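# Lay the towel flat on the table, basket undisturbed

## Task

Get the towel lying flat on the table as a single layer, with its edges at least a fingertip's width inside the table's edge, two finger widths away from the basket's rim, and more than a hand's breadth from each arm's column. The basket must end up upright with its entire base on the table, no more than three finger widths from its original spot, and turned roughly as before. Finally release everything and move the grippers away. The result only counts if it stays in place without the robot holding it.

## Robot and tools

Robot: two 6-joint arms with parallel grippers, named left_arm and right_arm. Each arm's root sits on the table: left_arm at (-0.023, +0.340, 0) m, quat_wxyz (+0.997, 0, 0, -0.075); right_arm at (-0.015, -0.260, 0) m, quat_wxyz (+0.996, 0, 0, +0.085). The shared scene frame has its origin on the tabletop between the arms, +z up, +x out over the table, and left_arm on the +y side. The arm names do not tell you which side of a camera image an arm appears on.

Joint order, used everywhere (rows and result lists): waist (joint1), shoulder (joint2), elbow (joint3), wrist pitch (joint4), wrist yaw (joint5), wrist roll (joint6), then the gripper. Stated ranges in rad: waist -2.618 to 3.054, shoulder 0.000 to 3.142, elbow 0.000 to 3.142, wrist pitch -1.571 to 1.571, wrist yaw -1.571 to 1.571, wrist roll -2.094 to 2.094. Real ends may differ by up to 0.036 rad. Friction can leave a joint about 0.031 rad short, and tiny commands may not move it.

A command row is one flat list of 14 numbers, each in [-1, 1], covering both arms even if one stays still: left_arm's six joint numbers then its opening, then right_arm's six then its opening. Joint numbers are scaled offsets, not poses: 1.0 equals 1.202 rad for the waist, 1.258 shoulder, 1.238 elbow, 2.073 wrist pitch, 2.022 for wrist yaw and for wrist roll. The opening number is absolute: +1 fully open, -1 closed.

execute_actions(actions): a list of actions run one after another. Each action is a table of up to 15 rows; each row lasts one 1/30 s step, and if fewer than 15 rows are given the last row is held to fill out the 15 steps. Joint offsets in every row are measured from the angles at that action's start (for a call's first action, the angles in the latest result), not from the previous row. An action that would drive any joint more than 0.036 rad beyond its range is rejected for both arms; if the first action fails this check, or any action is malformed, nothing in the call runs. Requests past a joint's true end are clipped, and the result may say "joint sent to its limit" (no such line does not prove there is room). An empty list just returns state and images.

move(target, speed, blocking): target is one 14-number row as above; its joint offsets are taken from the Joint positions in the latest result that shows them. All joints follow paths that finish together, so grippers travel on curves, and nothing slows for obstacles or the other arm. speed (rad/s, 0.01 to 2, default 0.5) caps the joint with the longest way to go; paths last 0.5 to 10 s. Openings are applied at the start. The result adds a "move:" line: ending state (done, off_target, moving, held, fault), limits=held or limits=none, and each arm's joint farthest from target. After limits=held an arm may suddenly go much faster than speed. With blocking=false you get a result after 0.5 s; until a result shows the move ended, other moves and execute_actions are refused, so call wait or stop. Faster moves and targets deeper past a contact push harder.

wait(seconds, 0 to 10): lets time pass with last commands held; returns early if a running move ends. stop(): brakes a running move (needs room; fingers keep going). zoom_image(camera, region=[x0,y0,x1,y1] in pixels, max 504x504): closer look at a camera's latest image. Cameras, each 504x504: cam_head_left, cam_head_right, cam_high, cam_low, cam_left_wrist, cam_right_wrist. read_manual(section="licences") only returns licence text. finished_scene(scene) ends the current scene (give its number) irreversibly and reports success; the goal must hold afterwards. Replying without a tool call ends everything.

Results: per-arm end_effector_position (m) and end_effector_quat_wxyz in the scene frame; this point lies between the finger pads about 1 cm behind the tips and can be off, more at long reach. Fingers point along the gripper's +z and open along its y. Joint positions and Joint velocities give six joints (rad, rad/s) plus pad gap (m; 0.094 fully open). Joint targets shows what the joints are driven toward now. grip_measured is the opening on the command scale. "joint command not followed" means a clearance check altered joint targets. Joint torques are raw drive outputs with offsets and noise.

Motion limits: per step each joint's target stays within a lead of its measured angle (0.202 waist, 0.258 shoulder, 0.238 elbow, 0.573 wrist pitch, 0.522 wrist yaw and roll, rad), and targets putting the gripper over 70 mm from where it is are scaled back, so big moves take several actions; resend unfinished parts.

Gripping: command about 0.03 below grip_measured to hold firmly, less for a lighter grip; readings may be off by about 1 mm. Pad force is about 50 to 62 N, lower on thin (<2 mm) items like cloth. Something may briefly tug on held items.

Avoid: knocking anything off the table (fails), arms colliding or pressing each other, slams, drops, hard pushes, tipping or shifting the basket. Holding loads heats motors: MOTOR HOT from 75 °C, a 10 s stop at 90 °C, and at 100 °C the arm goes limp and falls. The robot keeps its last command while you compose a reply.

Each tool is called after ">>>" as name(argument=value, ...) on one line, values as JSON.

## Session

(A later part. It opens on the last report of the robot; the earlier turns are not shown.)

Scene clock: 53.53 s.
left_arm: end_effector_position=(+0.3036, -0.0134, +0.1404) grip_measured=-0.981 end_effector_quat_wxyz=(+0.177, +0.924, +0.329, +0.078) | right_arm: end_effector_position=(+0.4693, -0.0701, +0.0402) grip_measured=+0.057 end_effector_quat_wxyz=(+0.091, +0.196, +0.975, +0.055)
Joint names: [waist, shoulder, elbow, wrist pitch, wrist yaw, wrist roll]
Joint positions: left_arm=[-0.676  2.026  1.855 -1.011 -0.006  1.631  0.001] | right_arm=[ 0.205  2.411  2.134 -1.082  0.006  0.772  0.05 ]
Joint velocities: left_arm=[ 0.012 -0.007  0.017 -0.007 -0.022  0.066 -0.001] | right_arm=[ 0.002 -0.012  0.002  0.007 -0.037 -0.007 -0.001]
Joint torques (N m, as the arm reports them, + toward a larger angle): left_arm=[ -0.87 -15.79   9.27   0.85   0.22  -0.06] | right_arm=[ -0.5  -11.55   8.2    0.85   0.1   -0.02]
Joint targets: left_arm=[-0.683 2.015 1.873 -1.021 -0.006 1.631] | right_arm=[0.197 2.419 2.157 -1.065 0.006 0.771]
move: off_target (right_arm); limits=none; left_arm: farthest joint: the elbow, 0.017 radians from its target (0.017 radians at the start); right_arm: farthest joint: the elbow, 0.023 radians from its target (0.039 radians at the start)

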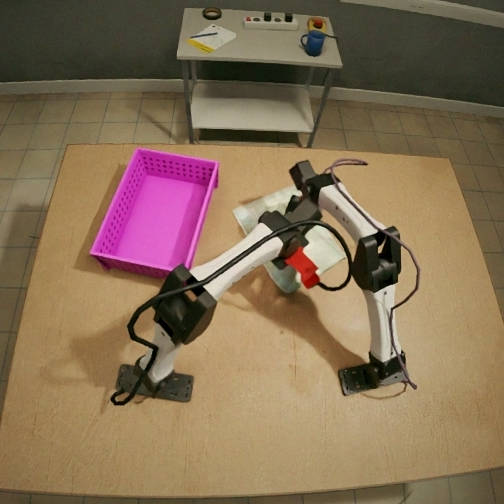

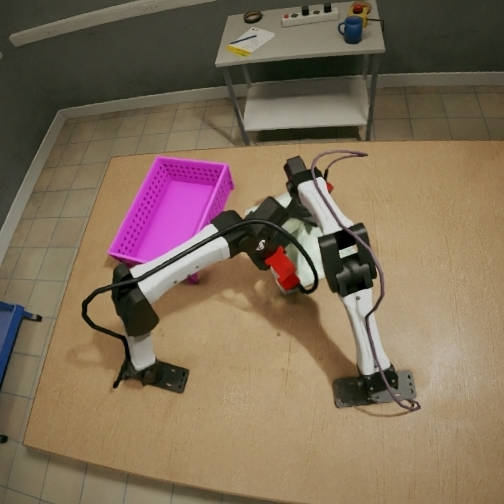

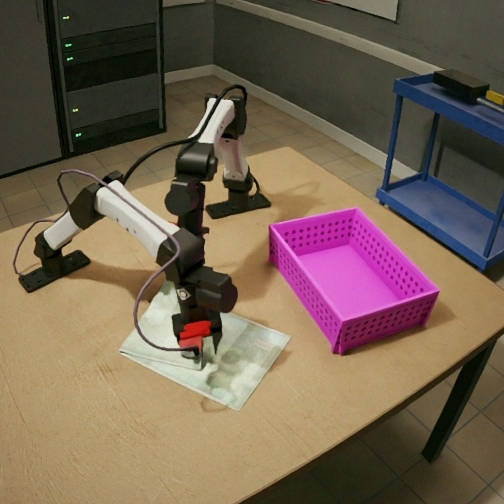

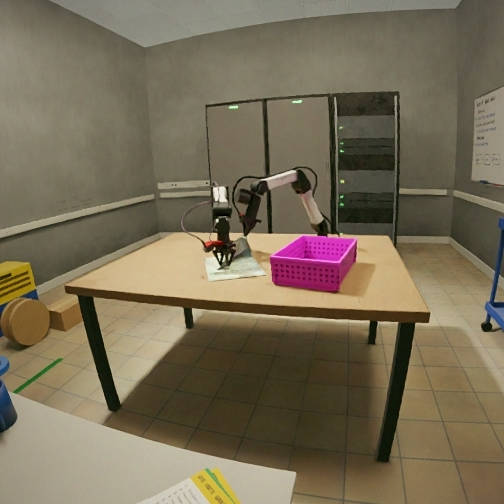

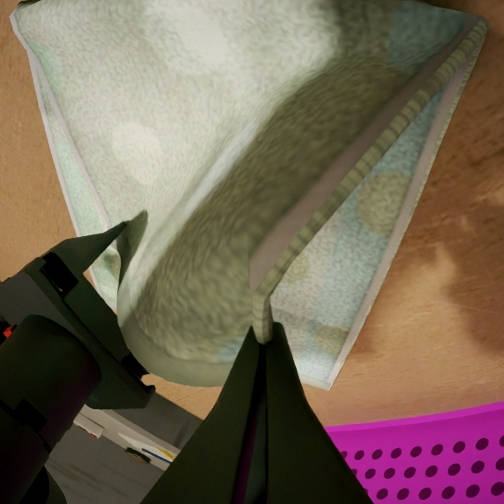

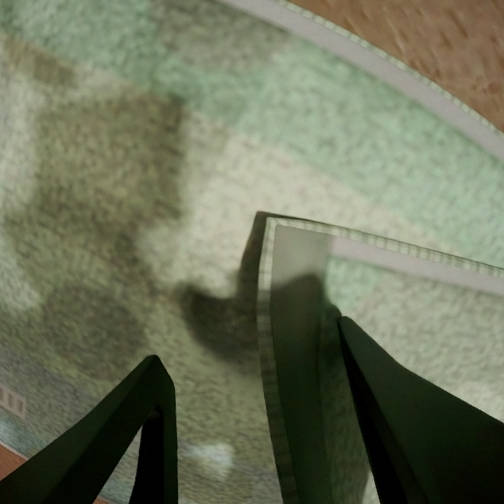

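>>> move(target=[-0.006,-0.009,0.014,-0.005,0,0,-1, 0.025,0.005,0.018,-0.055,0,0,0.06], speed=0.12)

Scene clock: 56.77 s.
left_arm: end_effector_position=(+0.3036, -0.0134, +0.1404) grip_measured=-0.981 end_effector_quat_wxyz=(+0.177, +0.924, +0.329, +0.078) | right_arm: end_effector_position=(+0.4427, -0.0696, +0.0362) grip_measured=+0.057 end_effector_quat_wxyz=(+0.048, +0.187, +0.981, +0.028)
Joint names: [waist, shoulder, elbow, wrist pitch, wrist yaw, wrist roll]
Joint positions: left_arm=[-0.676  2.026  1.855 -1.011 -0.006  1.631  0.001] | right_arm=[ 0.226  2.411  2.134 -1.183  0.006  0.772  0.05 ]
Joint velocities: left_arm=[-0.017 -0.027 -0.027  0.007 -0.081 -0.007 -0.001] | right_arm=[ 0.022 -0.027 -0.007 -0.066 -0.051 -0.007 -0.001]
Joint torques (N m, as the arm reports them, + toward a larger angle): left_arm=[ -0.79 -15.88   9.31   0.86   0.15  -0.03] | right_arm=[  0.85 -11.49   8.02   0.43   0.1   -0.01]
Joint targets: left_arm=[-0.683 2.015 1.873 -1.021 -0.006 1.631] | right_arm=[0.235 2.417 2.157 -1.196 0.006 0.772]
move: off_target (right_arm); limits=none; left_arm: farthest joint: the elbow, 0.017 radians from its target (0.017 radians at the start); right_arm: farthest joint: the elbow, 0.022 radians from its target (0.022 radians at the start)

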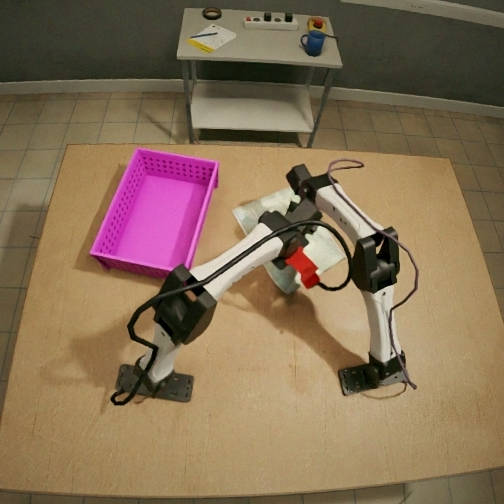

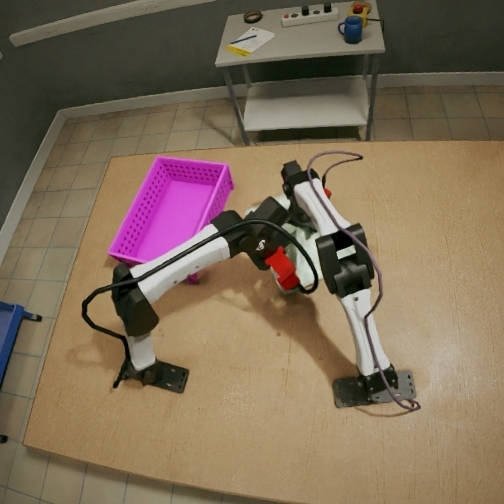

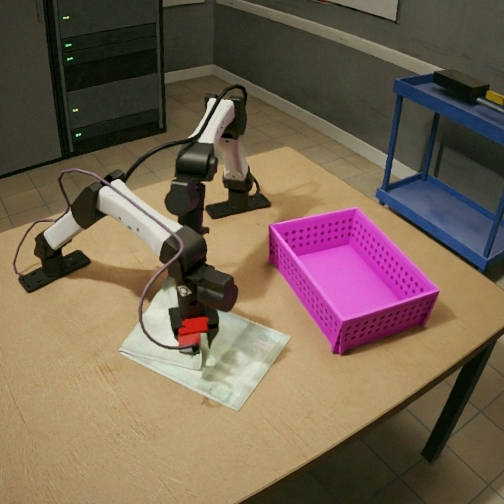

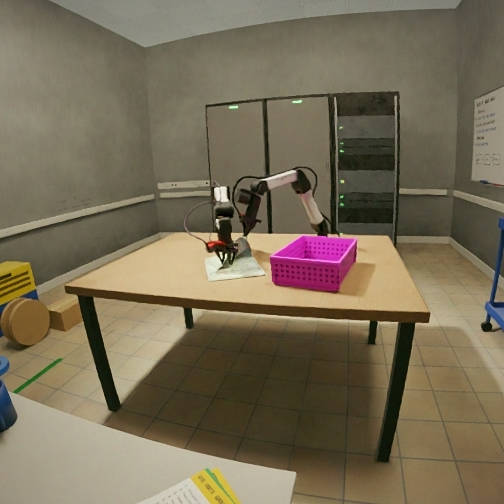

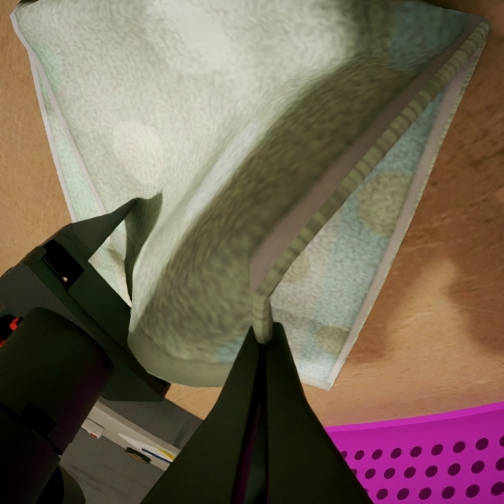

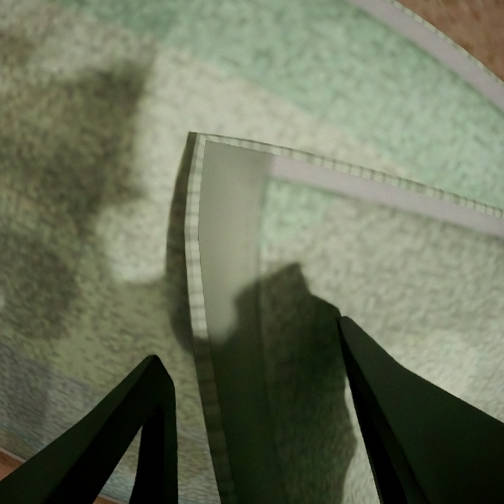

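>>> execute_actions(actions=[[[-0.006,-0.009,0.014,-0.005,0,0,-1, 0.005,0.015,0.018,-0.005,0,0,0.06],[-0.006,-0.009,0.014,-0.005,0,0,-1, 0.005,0.02,0.018,-0.005,0,0,0.06],[-0.006,-0.009,0.014,-0.005,0,0,-1, 0.005,0.025,0.018,-0.005,0,0,0.06],[-0.006,-0.009,0.014,-0.005,0,0,-1, 0.005,0.028,0.018,-0.005,0,0,0.06],[-0.006,-0.009,0.014,-0.005,0,0,-1, 0.005,0.028,0.018,-0.005,0,0,0.06],[-0.006,-0.009,0.014,-0.005,0,0,-1, 0.005,0.028,0.018,-0.005,0,0,0.06],[-0.006,-0.009,0.014,-0.005,0,0,-1, 0.005,0.028,0.018,-0.005,0,0,0.0],[-0.006,-0.009,0.014,-0.005,0,0,-1, 0.005,0.028,0.018,-0.005,0,0,-0.06],[-0.006,-0.009,0.014,-0.005,0,0,-1, 0.005,0.028,0.018,-0.005,0,0,-0.12],[-0.006,-0.009,0.014,-0.005,0,0,-1, 0.005,0.028,0.018,-0.005,0,0,-0.18],[-0.006,-0.009,0.014,-0.005,0,0,-1, 0.005,0.028,0.018,-0.005,0,0,-0.24],[-0.006,-0.009,0.014,-0.005,0,0,-1, 0.005,0.028,0.018,-0.005,0,0,-0.30],[-0.006,-0.009,0.014,-0.005,0,0,-1, 0.005,0.028,0.018,-0.005,0,0,-0.36],[-0.006,-0.009,0.014,-0.005,0,0,-1, 0.005,0.028,0.018,-0.005,0,0,-0.42],[-0.006,-0.009,0.014,-0.005,0,0,-1, 0.005,0.028,0.018,-0.005,0,0,-0.48]]])

Scene clock: 58.97 s.
left_arm: end_effector_position=(+0.3036, -0.0134, +0.1404) grip_measured=-0.981 end_effector_quat_wxyz=(+0.177, +0.924, +0.329, +0.078) | right_arm: end_effector_position=(+0.4412, -0.0709, +0.0286) grip_measured=-0.451 end_effector_quat_wxyz=(+0.041, +0.187, +0.981, +0.021)
Joint names: [waist, shoulder, elbow, wrist pitch, wrist yaw, wrist roll]
Joint positions: left_arm=[-0.676  2.026  1.855 -1.011 -0.006  1.631  0.001] | right_arm=[ 0.226  2.429  2.139 -1.189  0.009  0.772  0.026]
Joint velocities: left_arm=[ 0.002  0.002 -0.002  0.007  0.081 -0.007 -0.001] | right_arm=[ 0.002  0.002  0.007  0.007 -0.022 -0.051 -0.052]
Joint torques (N m, as the arm reports them, + toward a larger angle): left_arm=[ -0.75 -15.72   9.29   0.89   0.18  -0.04] | right_arm=[  0.62 -10.79   7.57   0.47   0.05   0.  ]
Joint targets: left_arm=[-0.683 2.015 1.873 -1.021 -0.006 1.631] | right_arm=[0.232 2.446 2.156 -1.193 0.006 0.772]

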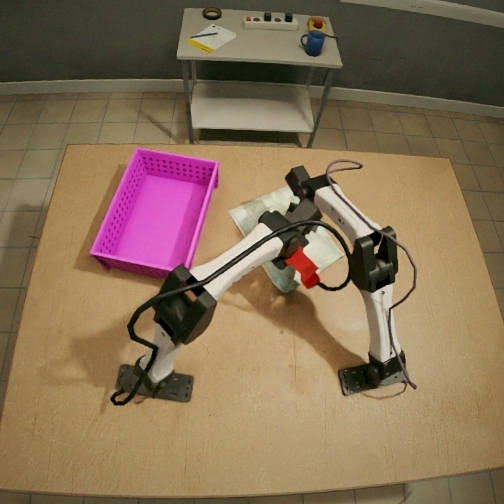

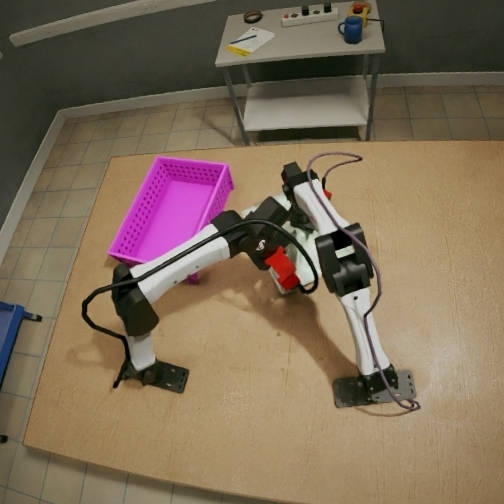

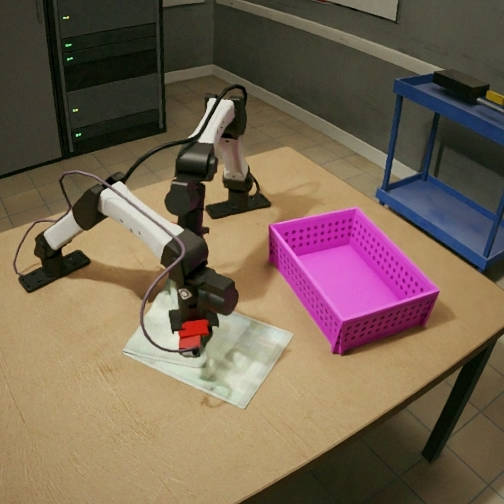

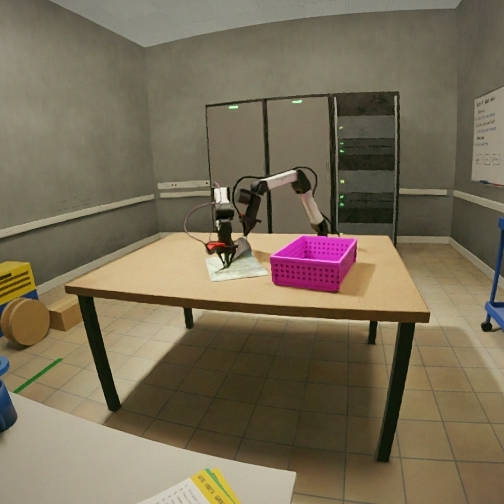

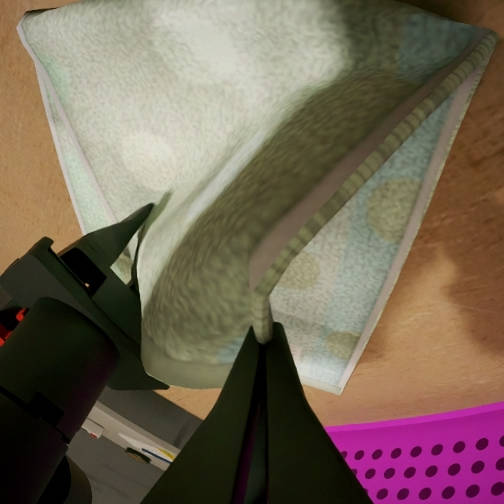

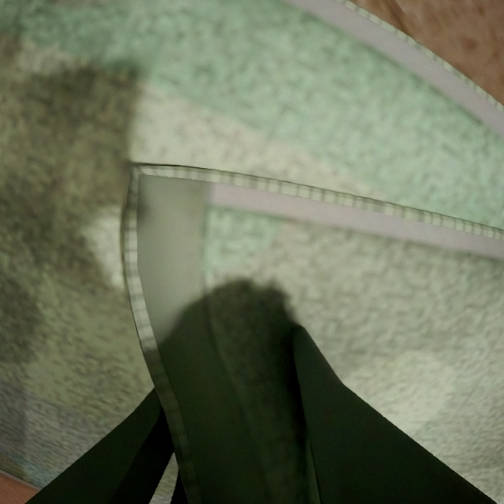

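The far finger is under the flap edge. Closing fully, easing pressure.

>>> execute_actions(actions=[[[-0.006,-0.009,0.014,-0.005,0,0,-1, 0.0,0.0,0.014,0,0,0,-0.54],[-0.006,-0.009,0.014,-0.005,0,0,-1, 0.0,0.0,0.014,0,0,0,-0.60],[-0.006,-0.009,0.014,-0.005,0,0,-1, 0.0,0.0,0.014,0,0,0,-0.66],[-0.006,-0.009,0.014,-0.005,0,0,-1, 0.0,0.0,0.014,0,0,0,-0.72],[-0.006,-0.009,0.014,-0.005,0,0,-1, 0.0,0.0,0.014,0,0,0,-0.78],[-0.006,-0.009,0.014,-0.005,0,0,-1, 0.0,0.0,0.014,0,0,0,-0.84],[-0.006,-0.009,0.014,-0.005,0,0,-1, 0.0,0.0,0.014,0,0,0,-0.90],[-0.006,-0.009,0.014,-0.005,0,0,-1, 0.0,0.0,0.014,0,0,0,-0.95],[-0.006,-0.009,0.014,-0.005,0,0,-1, 0.0,0.0,0.014,0,0,0,-1]]])

Scene clock: 60.03 s.
left_arm: end_effector_position=(+0.3036, -0.0134, +0.1404) grip_measured=-0.981 end_effector_quat_wxyz=(+0.177, +0.924, +0.329, +0.078) | right_arm: end_effector_position=(+0.4412, -0.0709, +0.0286) grip_measured=-0.958 end_effector_quat_wxyz=(+0.041, +0.187, +0.981, +0.021)
Joint names: [waist, shoulder, elbow, wrist pitch, wrist yaw, wrist roll]
Joint positions: left_arm=[-0.676  2.026  1.855 -1.011 -0.006  1.631  0.001] | right_arm=[ 0.226  2.429  2.139 -1.189  0.009  0.772  0.002]
Joint velocities: left_arm=[-0.002  0.012 -0.002  0.037 -0.051 -0.007 -0.002] | right_arm=[-0.002 -0.012 -0.002 -0.022 -0.022 -0.066  0.   ]
Joint torques (N m, as the arm reports them, + toward a larger angle): left_arm=[ -0.75 -15.79   9.29   0.89   0.18  -0.04] | right_arm=[  0.15 -12.01   7.61   0.51   0.1   -0.01]
Joint targets: left_arm=[-0.683 2.015 1.873 -1.021 -0.006 1.631] | right_arm=[0.226 2.429 2.157 -1.189 0.009 0.772]

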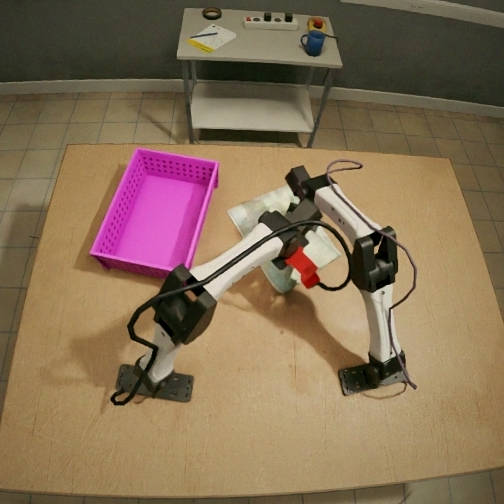

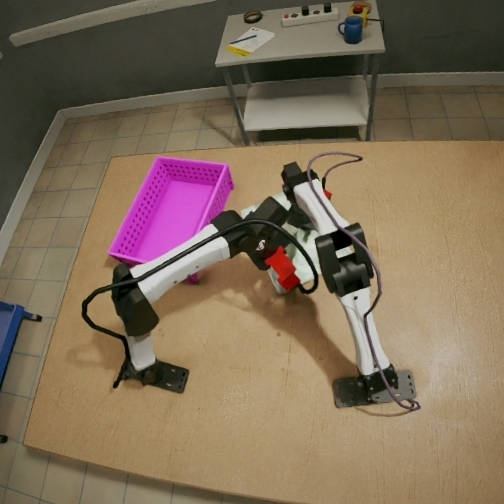

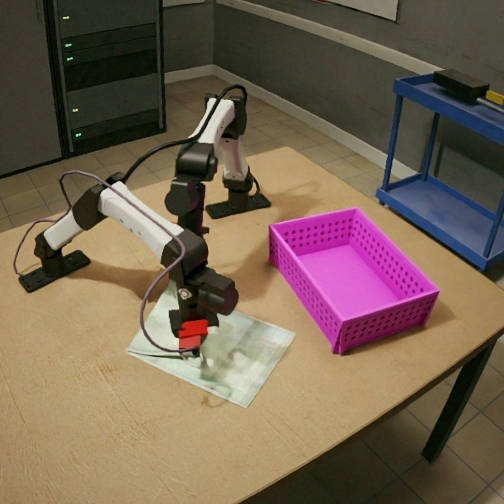

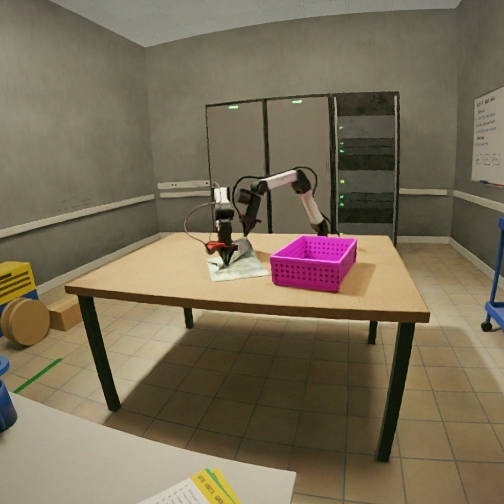

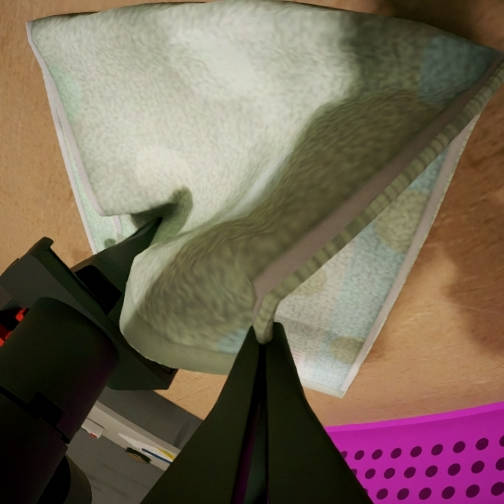

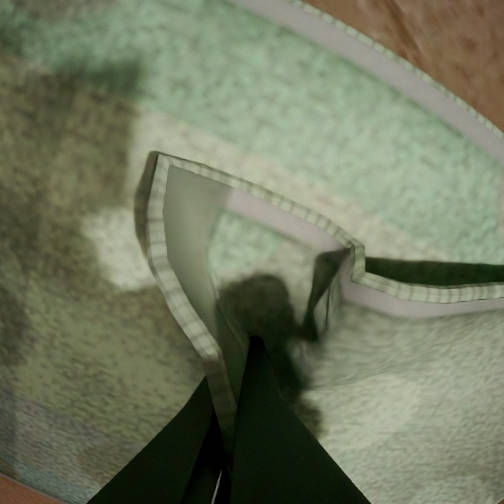

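>>> move(target=[-0.108,-0.03,0.05,-0.05,0,0.108,-1, -0.152,-0.405,-0.259,-0.099,0,0.184,-1], speed=0.3)

Scene clock: 66.27 s.
left_arm: end_effector_position=(+0.2566, -0.0472, +0.1647) grip_measured=-0.981 end_effector_quat_wxyz=(+0.183, +0.963, +0.174, +0.090) | right_arm: end_effector_position=(+0.3594, -0.1755, +0.1519) grip_measured=-0.958 end_effector_quat_wxyz=(+0.036, +0.439, +0.898, +0.024)
Joint names: [waist, shoulder, elbow, wrist pitch, wrist yaw, wrist roll]
Joint positions: left_arm=[-0.797  1.999  1.905 -1.065 -0.006  1.838  0.001] | right_arm=[ 0.055  1.932  1.837 -1.389  0.007  1.133  0.002]
Joint velocities: left_arm=[ 0.022 -0.007 -0.012 -0.007 -0.022  0.051 -0.001] | right_arm=[-0.002 -0.012 -0.012 -0.007 -0.051  0.007 -0.   ]
Joint torques (N m, as the arm reports them, + toward a larger angle): left_arm=[ -0.85 -15.52   8.86   0.55   0.19   0.04] | right_arm=[-0.76 -9.36  4.85  0.43  0.12  0.11]
Joint targets: left_arm=[-0.806 1.989 1.917 -1.114 -0.006 1.850] | right_arm=[0.043 1.920 1.819 -1.395 0.009 1.143]
move: off_target (left_arm); limits=none; left_arm: farthest joint: the wrist pitch, 0.049 radians from its target (0.104 radians at the start); right_arm: farthest joint: the elbow, 0.019 radians from its target (0.321 radians at the start)

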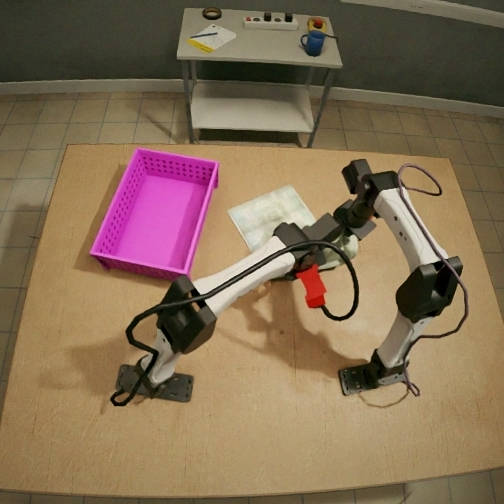

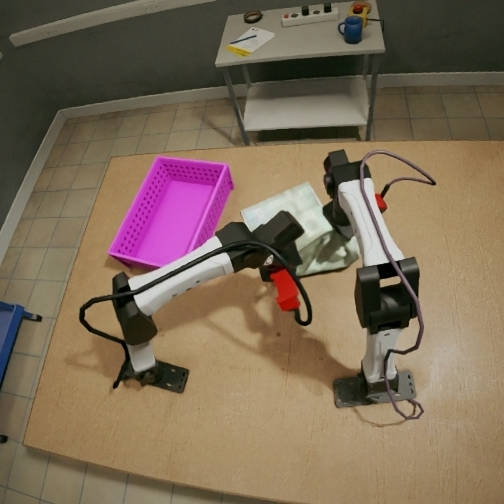

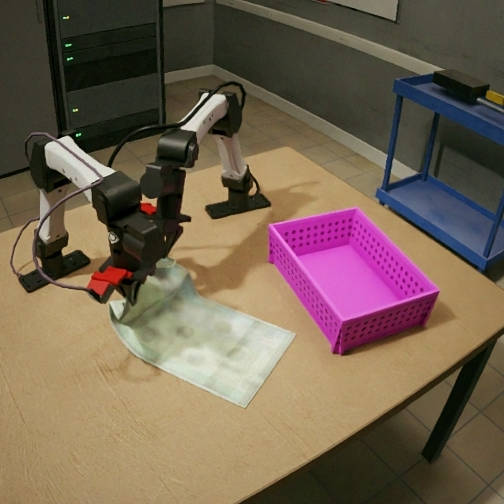

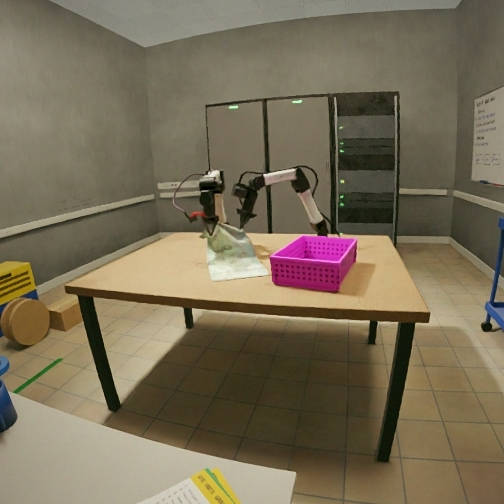

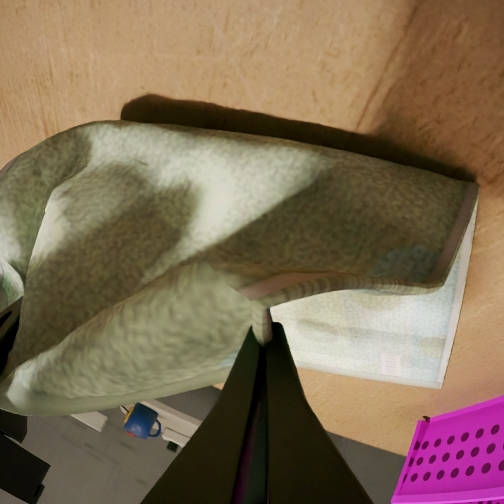

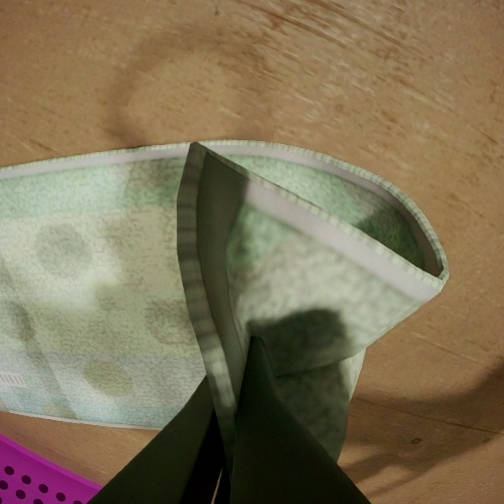

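>>> move(target=[-0.147,0.007,-0.12,0.048,0,0.08,-1, -0.066,-0.419,-0.614,0.201,0,0.02,-1], speed=0.4)

Scene clock: 70.53 s.
left_arm: end_effector_position=(+0.1857, -0.0846, +0.1306) grip_measured=-0.981 end_effector_quat_wxyz=(+0.170, +0.982, +0.019, +0.082) | right_arm: end_effector_position=(+0.2752, -0.2153, +0.1152) grip_measured=-0.958 end_effector_quat_wxyz=(+0.103, +0.480, +0.868, +0.076)
Joint names: [waist, shoulder, elbow, wrist pitch, wrist yaw, wrist roll]
Joint positions: left_arm=[-0.965  1.999  1.781 -0.973 -0.006  1.988  0.001] | right_arm=[-0.014  1.42   1.095 -0.99   0.007  1.165  0.002]
Joint velocities: left_arm=[-0.012  0.007 -0.007 -0.051  0.022  0.037 -0.001] | right_arm=[-0.017  0.017  0.007 -0.022 -0.022 -0.11   0.001]
Joint torques (N m, as the arm reports them, + toward a larger angle): left_arm=[ -0.89 -13.72   5.75   0.98   0.18   0.06] | right_arm=[-0.67 -5.44  5.23  0.92  0.11  0.07]
Joint targets: left_arm=[-0.973 2.008 1.756 -0.966 -0.006 2.000] | right_arm=[-0.025 1.405 1.077 -0.972 0.007 1.174]
move: off_target (left_arm); limits=none; left_arm: farthest joint: the elbow, 0.024 radians from its target (0.148 radians at the start); right_arm: farthest joint: the elbow, 0.018 radians from its target (0.760 radians at the start)

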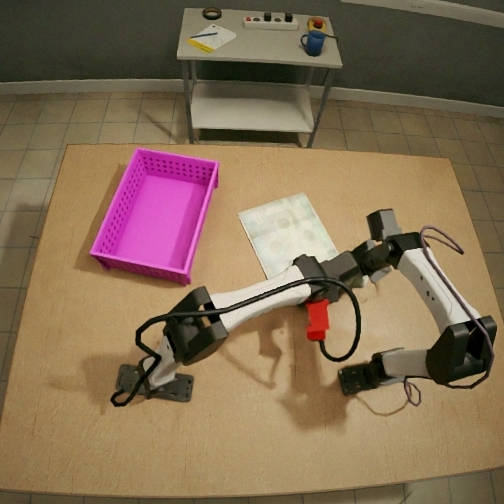

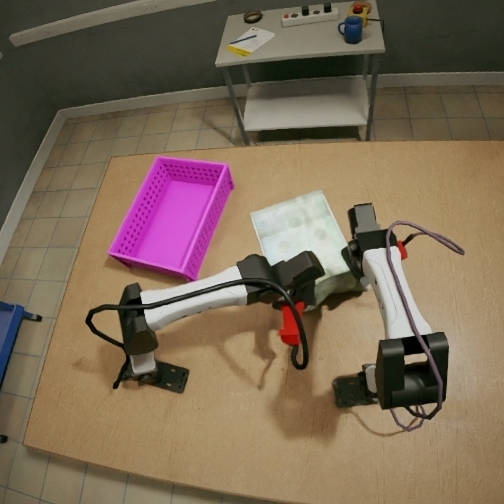

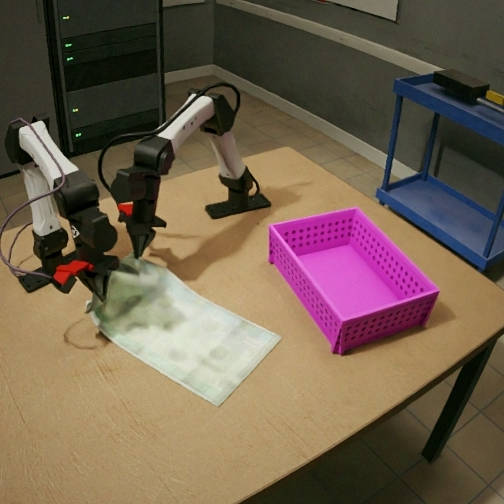

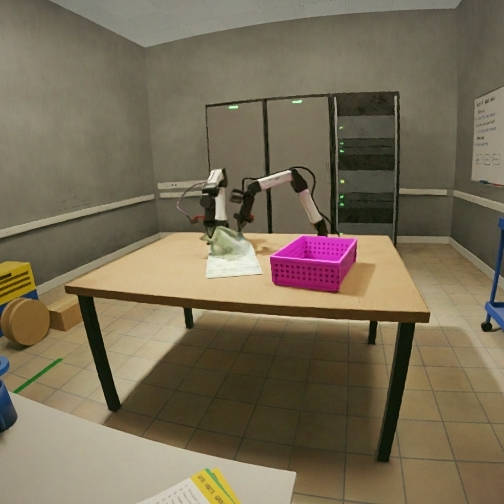

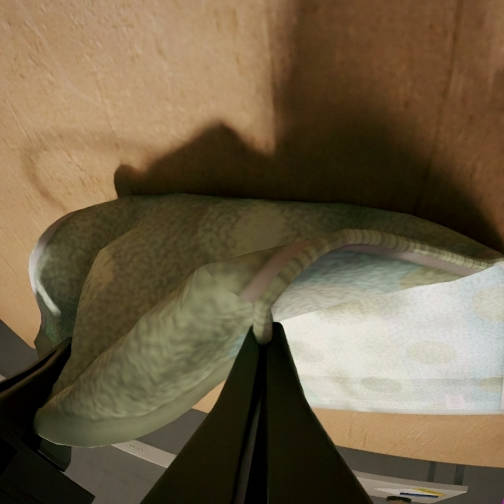

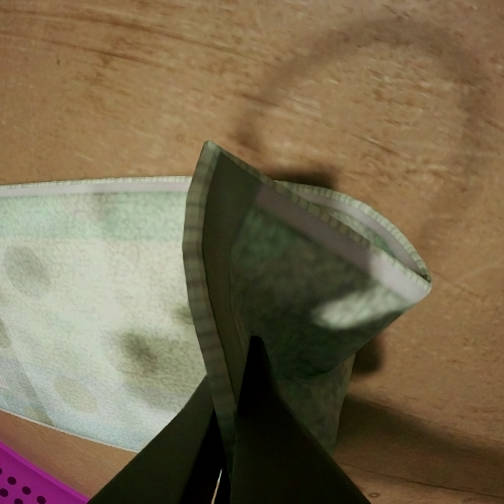

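>>> move(target=[-0.237,0.04,-0.135,0.038,-0.343,0,-1, 0.033,-0.504,-0.578,0.336,0,0.116,-1], speed=0.4)

Scene clock: 80.93 s.
left_arm: end_effector_position=(+0.1622, -0.0755, +0.1152) grip_measured=-0.981 end_effector_quat_wxyz=(+0.025, +0.931, -0.066, +0.358) | right_arm: end_effector_position=(+0.2509, -0.2111, +0.1003) grip_measured=-0.958 end_effector_quat_wxyz=(+0.294, +0.517, +0.749, +0.292)
Joint names: [waist, shoulder, elbow, wrist pitch, wrist yaw, wrist roll]
Joint positions: left_arm=[-1.244  2.024  1.637 -0.909 -0.69   1.988  0.001] | right_arm=[ 0.015  0.802  0.397 -0.311  0.007  1.392  0.002]
Joint velocities: left_arm=[-0.002  0.027  0.017 -0.051 -0.007 -0.037  0.001] | right_arm=[-0.007  0.022  0.002  0.066 -0.007 -0.022 -0.   ]
Joint torques (N m, as the arm reports them, + toward a larger angle): left_arm=[ -0.68 -12.05   5.61   0.82  -0.34  -0.03] | right_arm=[ 0.98 -1.51  6.08  1.78  0.07  0.02]
Joint targets: left_arm=[-1.250 2.050 1.614 -0.894 -0.699 1.988] | right_arm=[0.026 0.786 0.380 -0.293 0.007 1.400]
move: off_target (left_arm); limits=none; left_arm: farthest joint: the shoulder, 0.025 radians from its target (0.050 radians at the start); right_arm: farthest joint: the elbow, 0.017 radians from its target (0.716 radians at the start)

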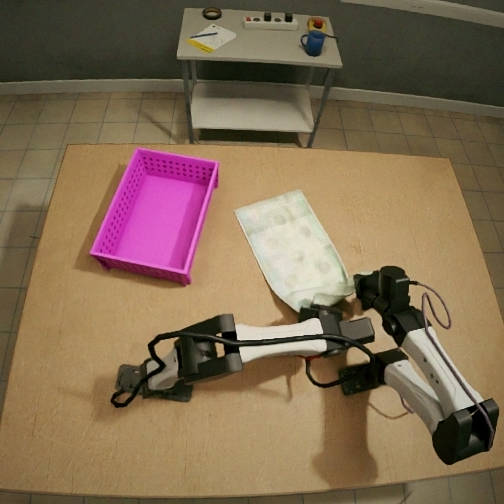

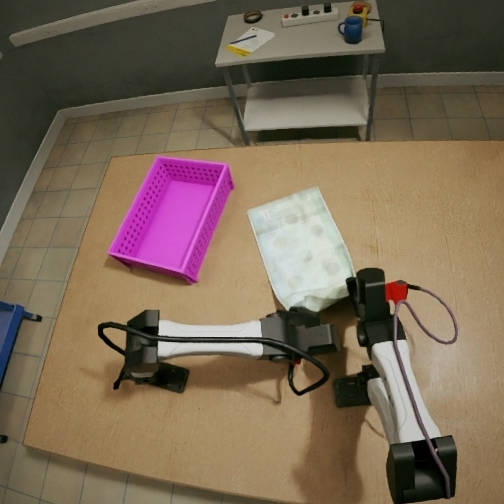

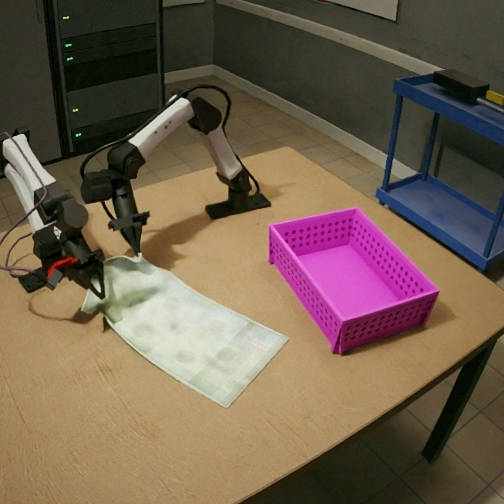

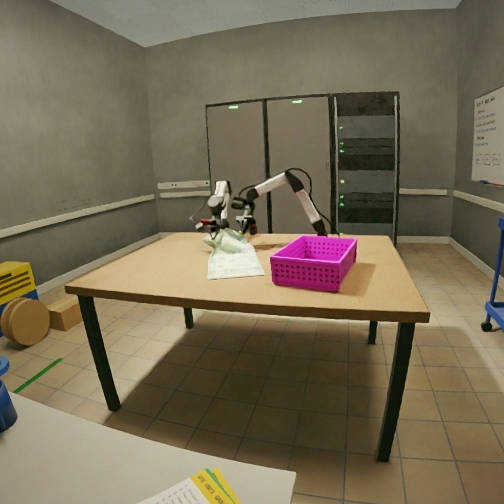

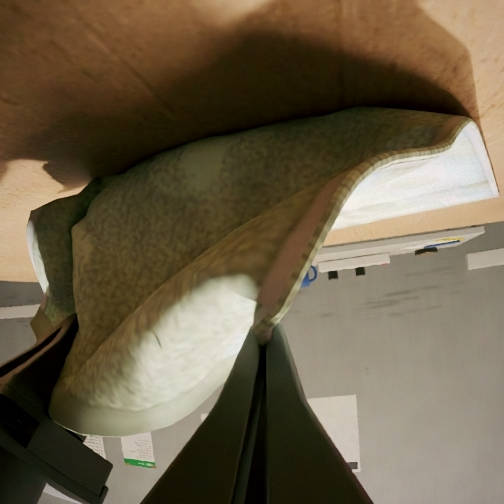

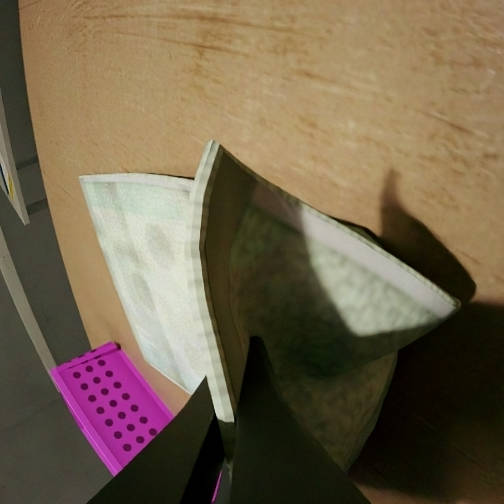

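>>> zoom_image(camera="cam_high", region=[20, 200, 300, 420])

>>> zoom_image(camera="cam_head_left", region=[200, 170, 440, 400])

Region (20, 200, 300, 420) of cam_high's 504x504 image, scaled by 1.800, with more detail than that image has; it fills the top 396 rows of this view, and the rest is white.

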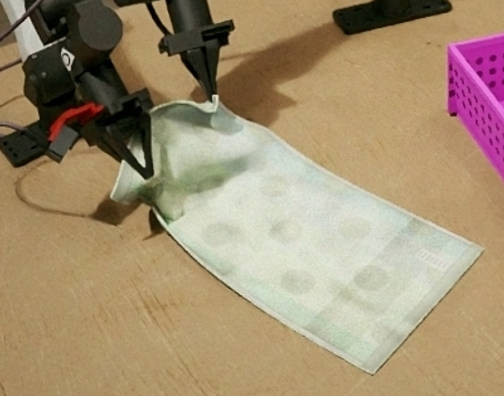

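Region (200, 170, 440, 400) of cam_head_left's 504x504 image, scaled by 2.100, with more detail than that image has; it fills the top 483 rows of this view, and the rest is white.

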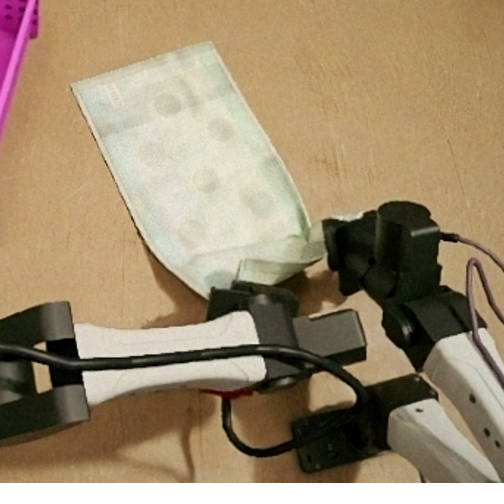

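>>> move(target=[-0.067,-0.112,-0.325,0.125,0.094,0,-1, 0.173,-0.21,-0.128,-0.142,0,0.088,-1], speed=0.25)

Scene clock: 86.00 s.
left_arm: end_effector_position=(+0.1039, -0.0502, +0.0529) grip_measured=-0.981 end_effector_quat_wxyz=(+0.069, +0.951, -0.112, +0.280) | right_arm: end_effector_position=(+0.1726, -0.1846, +0.0470) grip_measured=-0.958 end_effector_quat_wxyz=(+0.190, +0.524, +0.783, +0.275)
Joint names: [waist, shoulder, elbow, wrist pitch, wrist yaw, wrist roll]
Joint positions: left_arm=[-1.314  1.896  1.263 -0.648 -0.517  1.988  0.001] | right_arm=[ 0.215  0.554  0.256 -0.589  0.005  1.561  0.002]
Joint velocities: left_arm=[-0.007  0.002 -0.017 -0.095 -0.007 -0.066 -0.   ] | right_arm=[-0.012  0.007  0.002 -0.007 -0.022  0.037  0.   ]
Joint torques (N m, as the arm reports them, + toward a larger angle): left_arm=[ -1.07 -13.55   4.82   0.7    0.05  -0.03] | right_arm=[ 0.88 -0.02  5.91  1.31  0.1   0.04]
Joint targets: left_arm=[-1.324 1.883 1.235 -0.650 -0.500 1.988] | right_arm=[0.223 0.538 0.238 -0.605 0.007 1.569]
move: off_target (left_arm); limits=none; left_arm: farthest joint: the elbow, 0.029 radians from its target (0.403 radians at the start); right_arm: farthest joint: the shoulder, 0.017 radians from its target (0.265 radians at the start)

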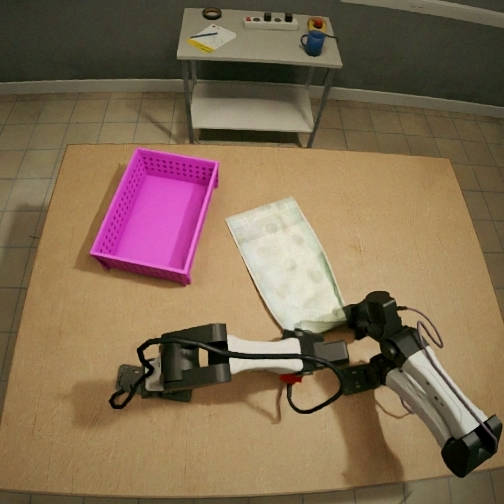

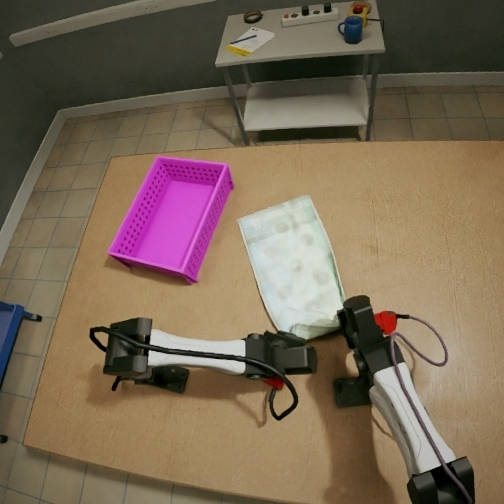

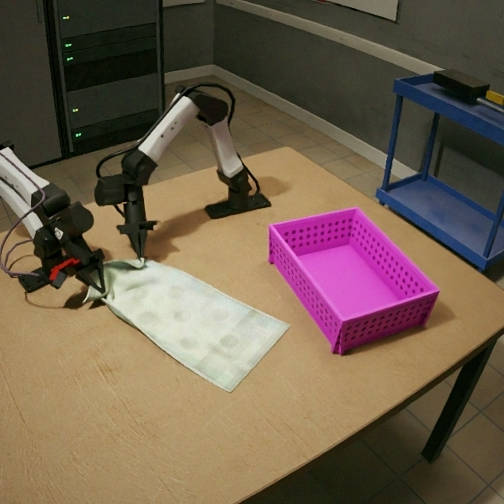

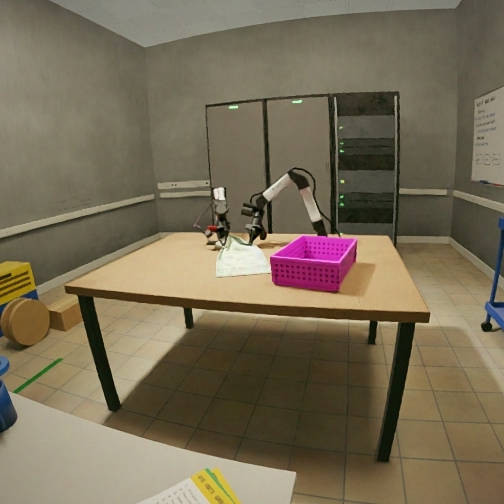

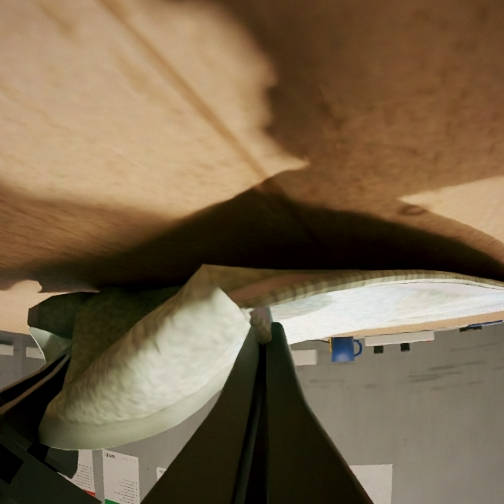

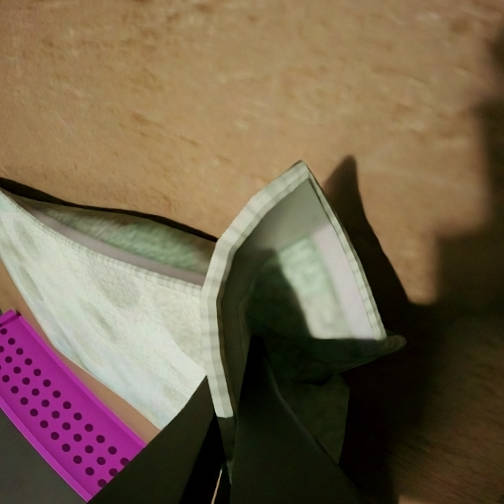

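>>> execute_actions(actions=[[[0,0,0,0,0,0,-0.5, 0,0,0,0,0,0,-1]],[[0,-0.04,0.03,0,0,0,-0.5, 0,0,0,0,0,0,-1],[0,-0.06,0.05,0,0,0,-0.5, 0,0,0,0,0,0,-1],[0,-0.08,0.07,0,0,0,-0.5, 0,0,0,0,0,0,-1],[0,-0.10,0.09,0,0,0,-0.5, 0,0,0,0,0,0,-1],[0,-0.12,0.10,0,0,0,-0.5, 0,0,0,0,0,0,-1]]])

Scene clock: 87.40 s.
left_arm: end_effector_position=(+0.1077, -0.0873, +0.1657) grip_measured=-0.503 end_effector_quat_wxyz=(+0.213, +0.924, -0.069, +0.310) | right_arm: end_effector_position=(+0.1726, -0.1846, +0.0470) grip_measured=-0.958 end_effector_quat_wxyz=(+0.190, +0.524, +0.783, +0.275)
Joint names: [waist, shoulder, elbow, wrist pitch, wrist yaw, wrist roll]
Joint positions: left_arm=[-1.314  1.727  1.391 -0.634 -0.516  1.988  0.023] | right_arm=[ 0.215  0.554  0.256 -0.589  0.005  1.561  0.002]
Joint velocities: left_arm=[-0.012 -0.007 -0.002 -0.037 -0.007 -0.066  0.001] | right_arm=[ 0.002  0.007 -0.002 -0.007 -0.125 -0.007 -0.001]
Joint torques (N m, as the arm reports them, + toward a larger angle): left_arm=[-0.18 -9.97  7.78  1.16 -0.09 -0.03] | right_arm=[ 0.17  1.12  7.19  1.44  0.09 -0.05]
Joint targets: left_arm=[-1.314 1.745 1.387 -0.648 -0.516 1.988] | right_arm=[0.215 0.554 0.256 -0.589 0.005 1.561]

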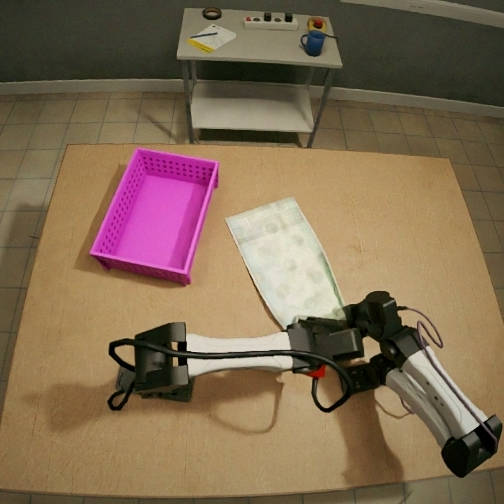

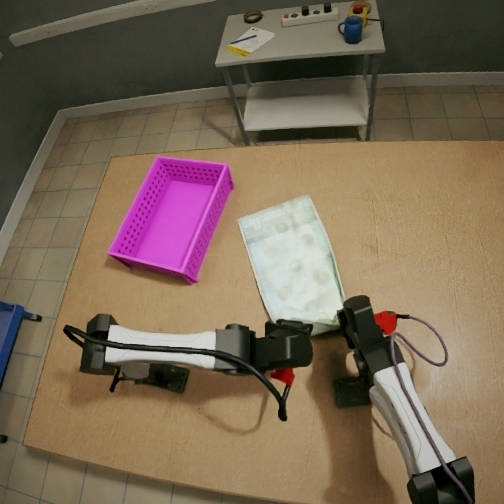

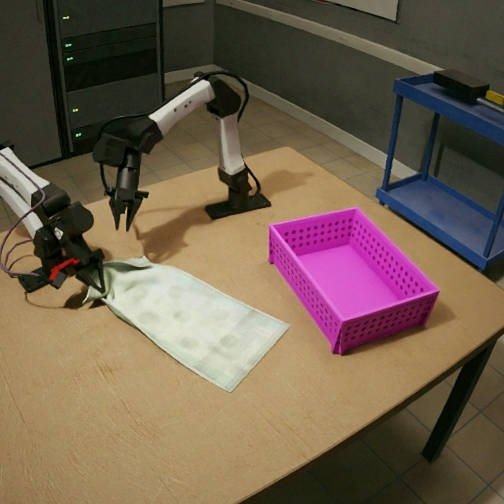

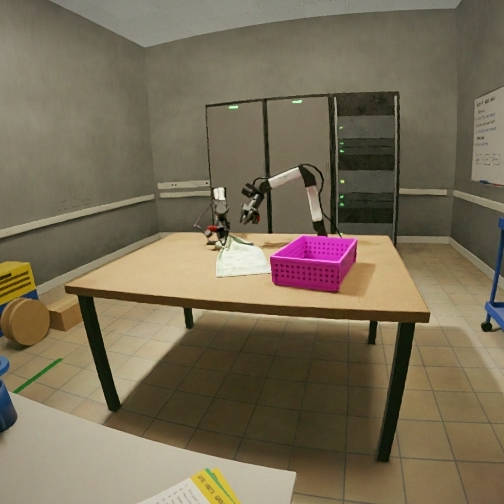

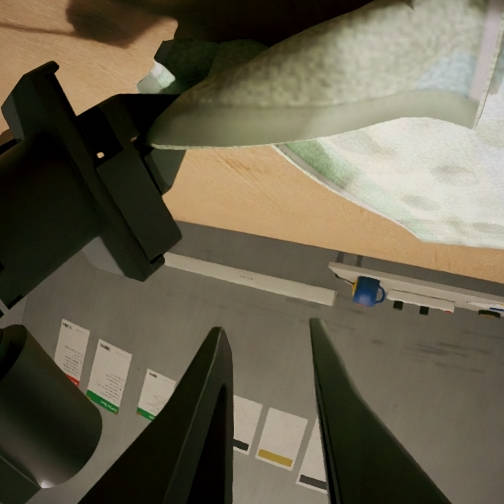

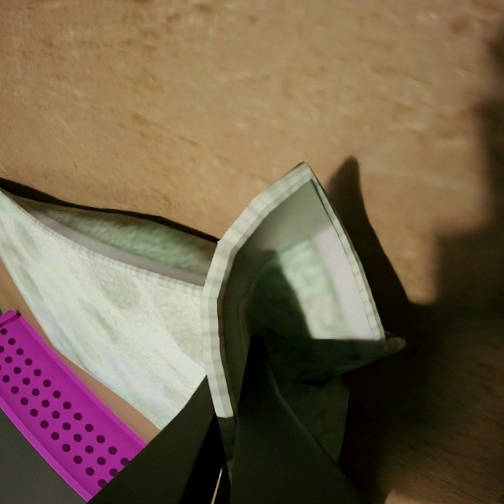

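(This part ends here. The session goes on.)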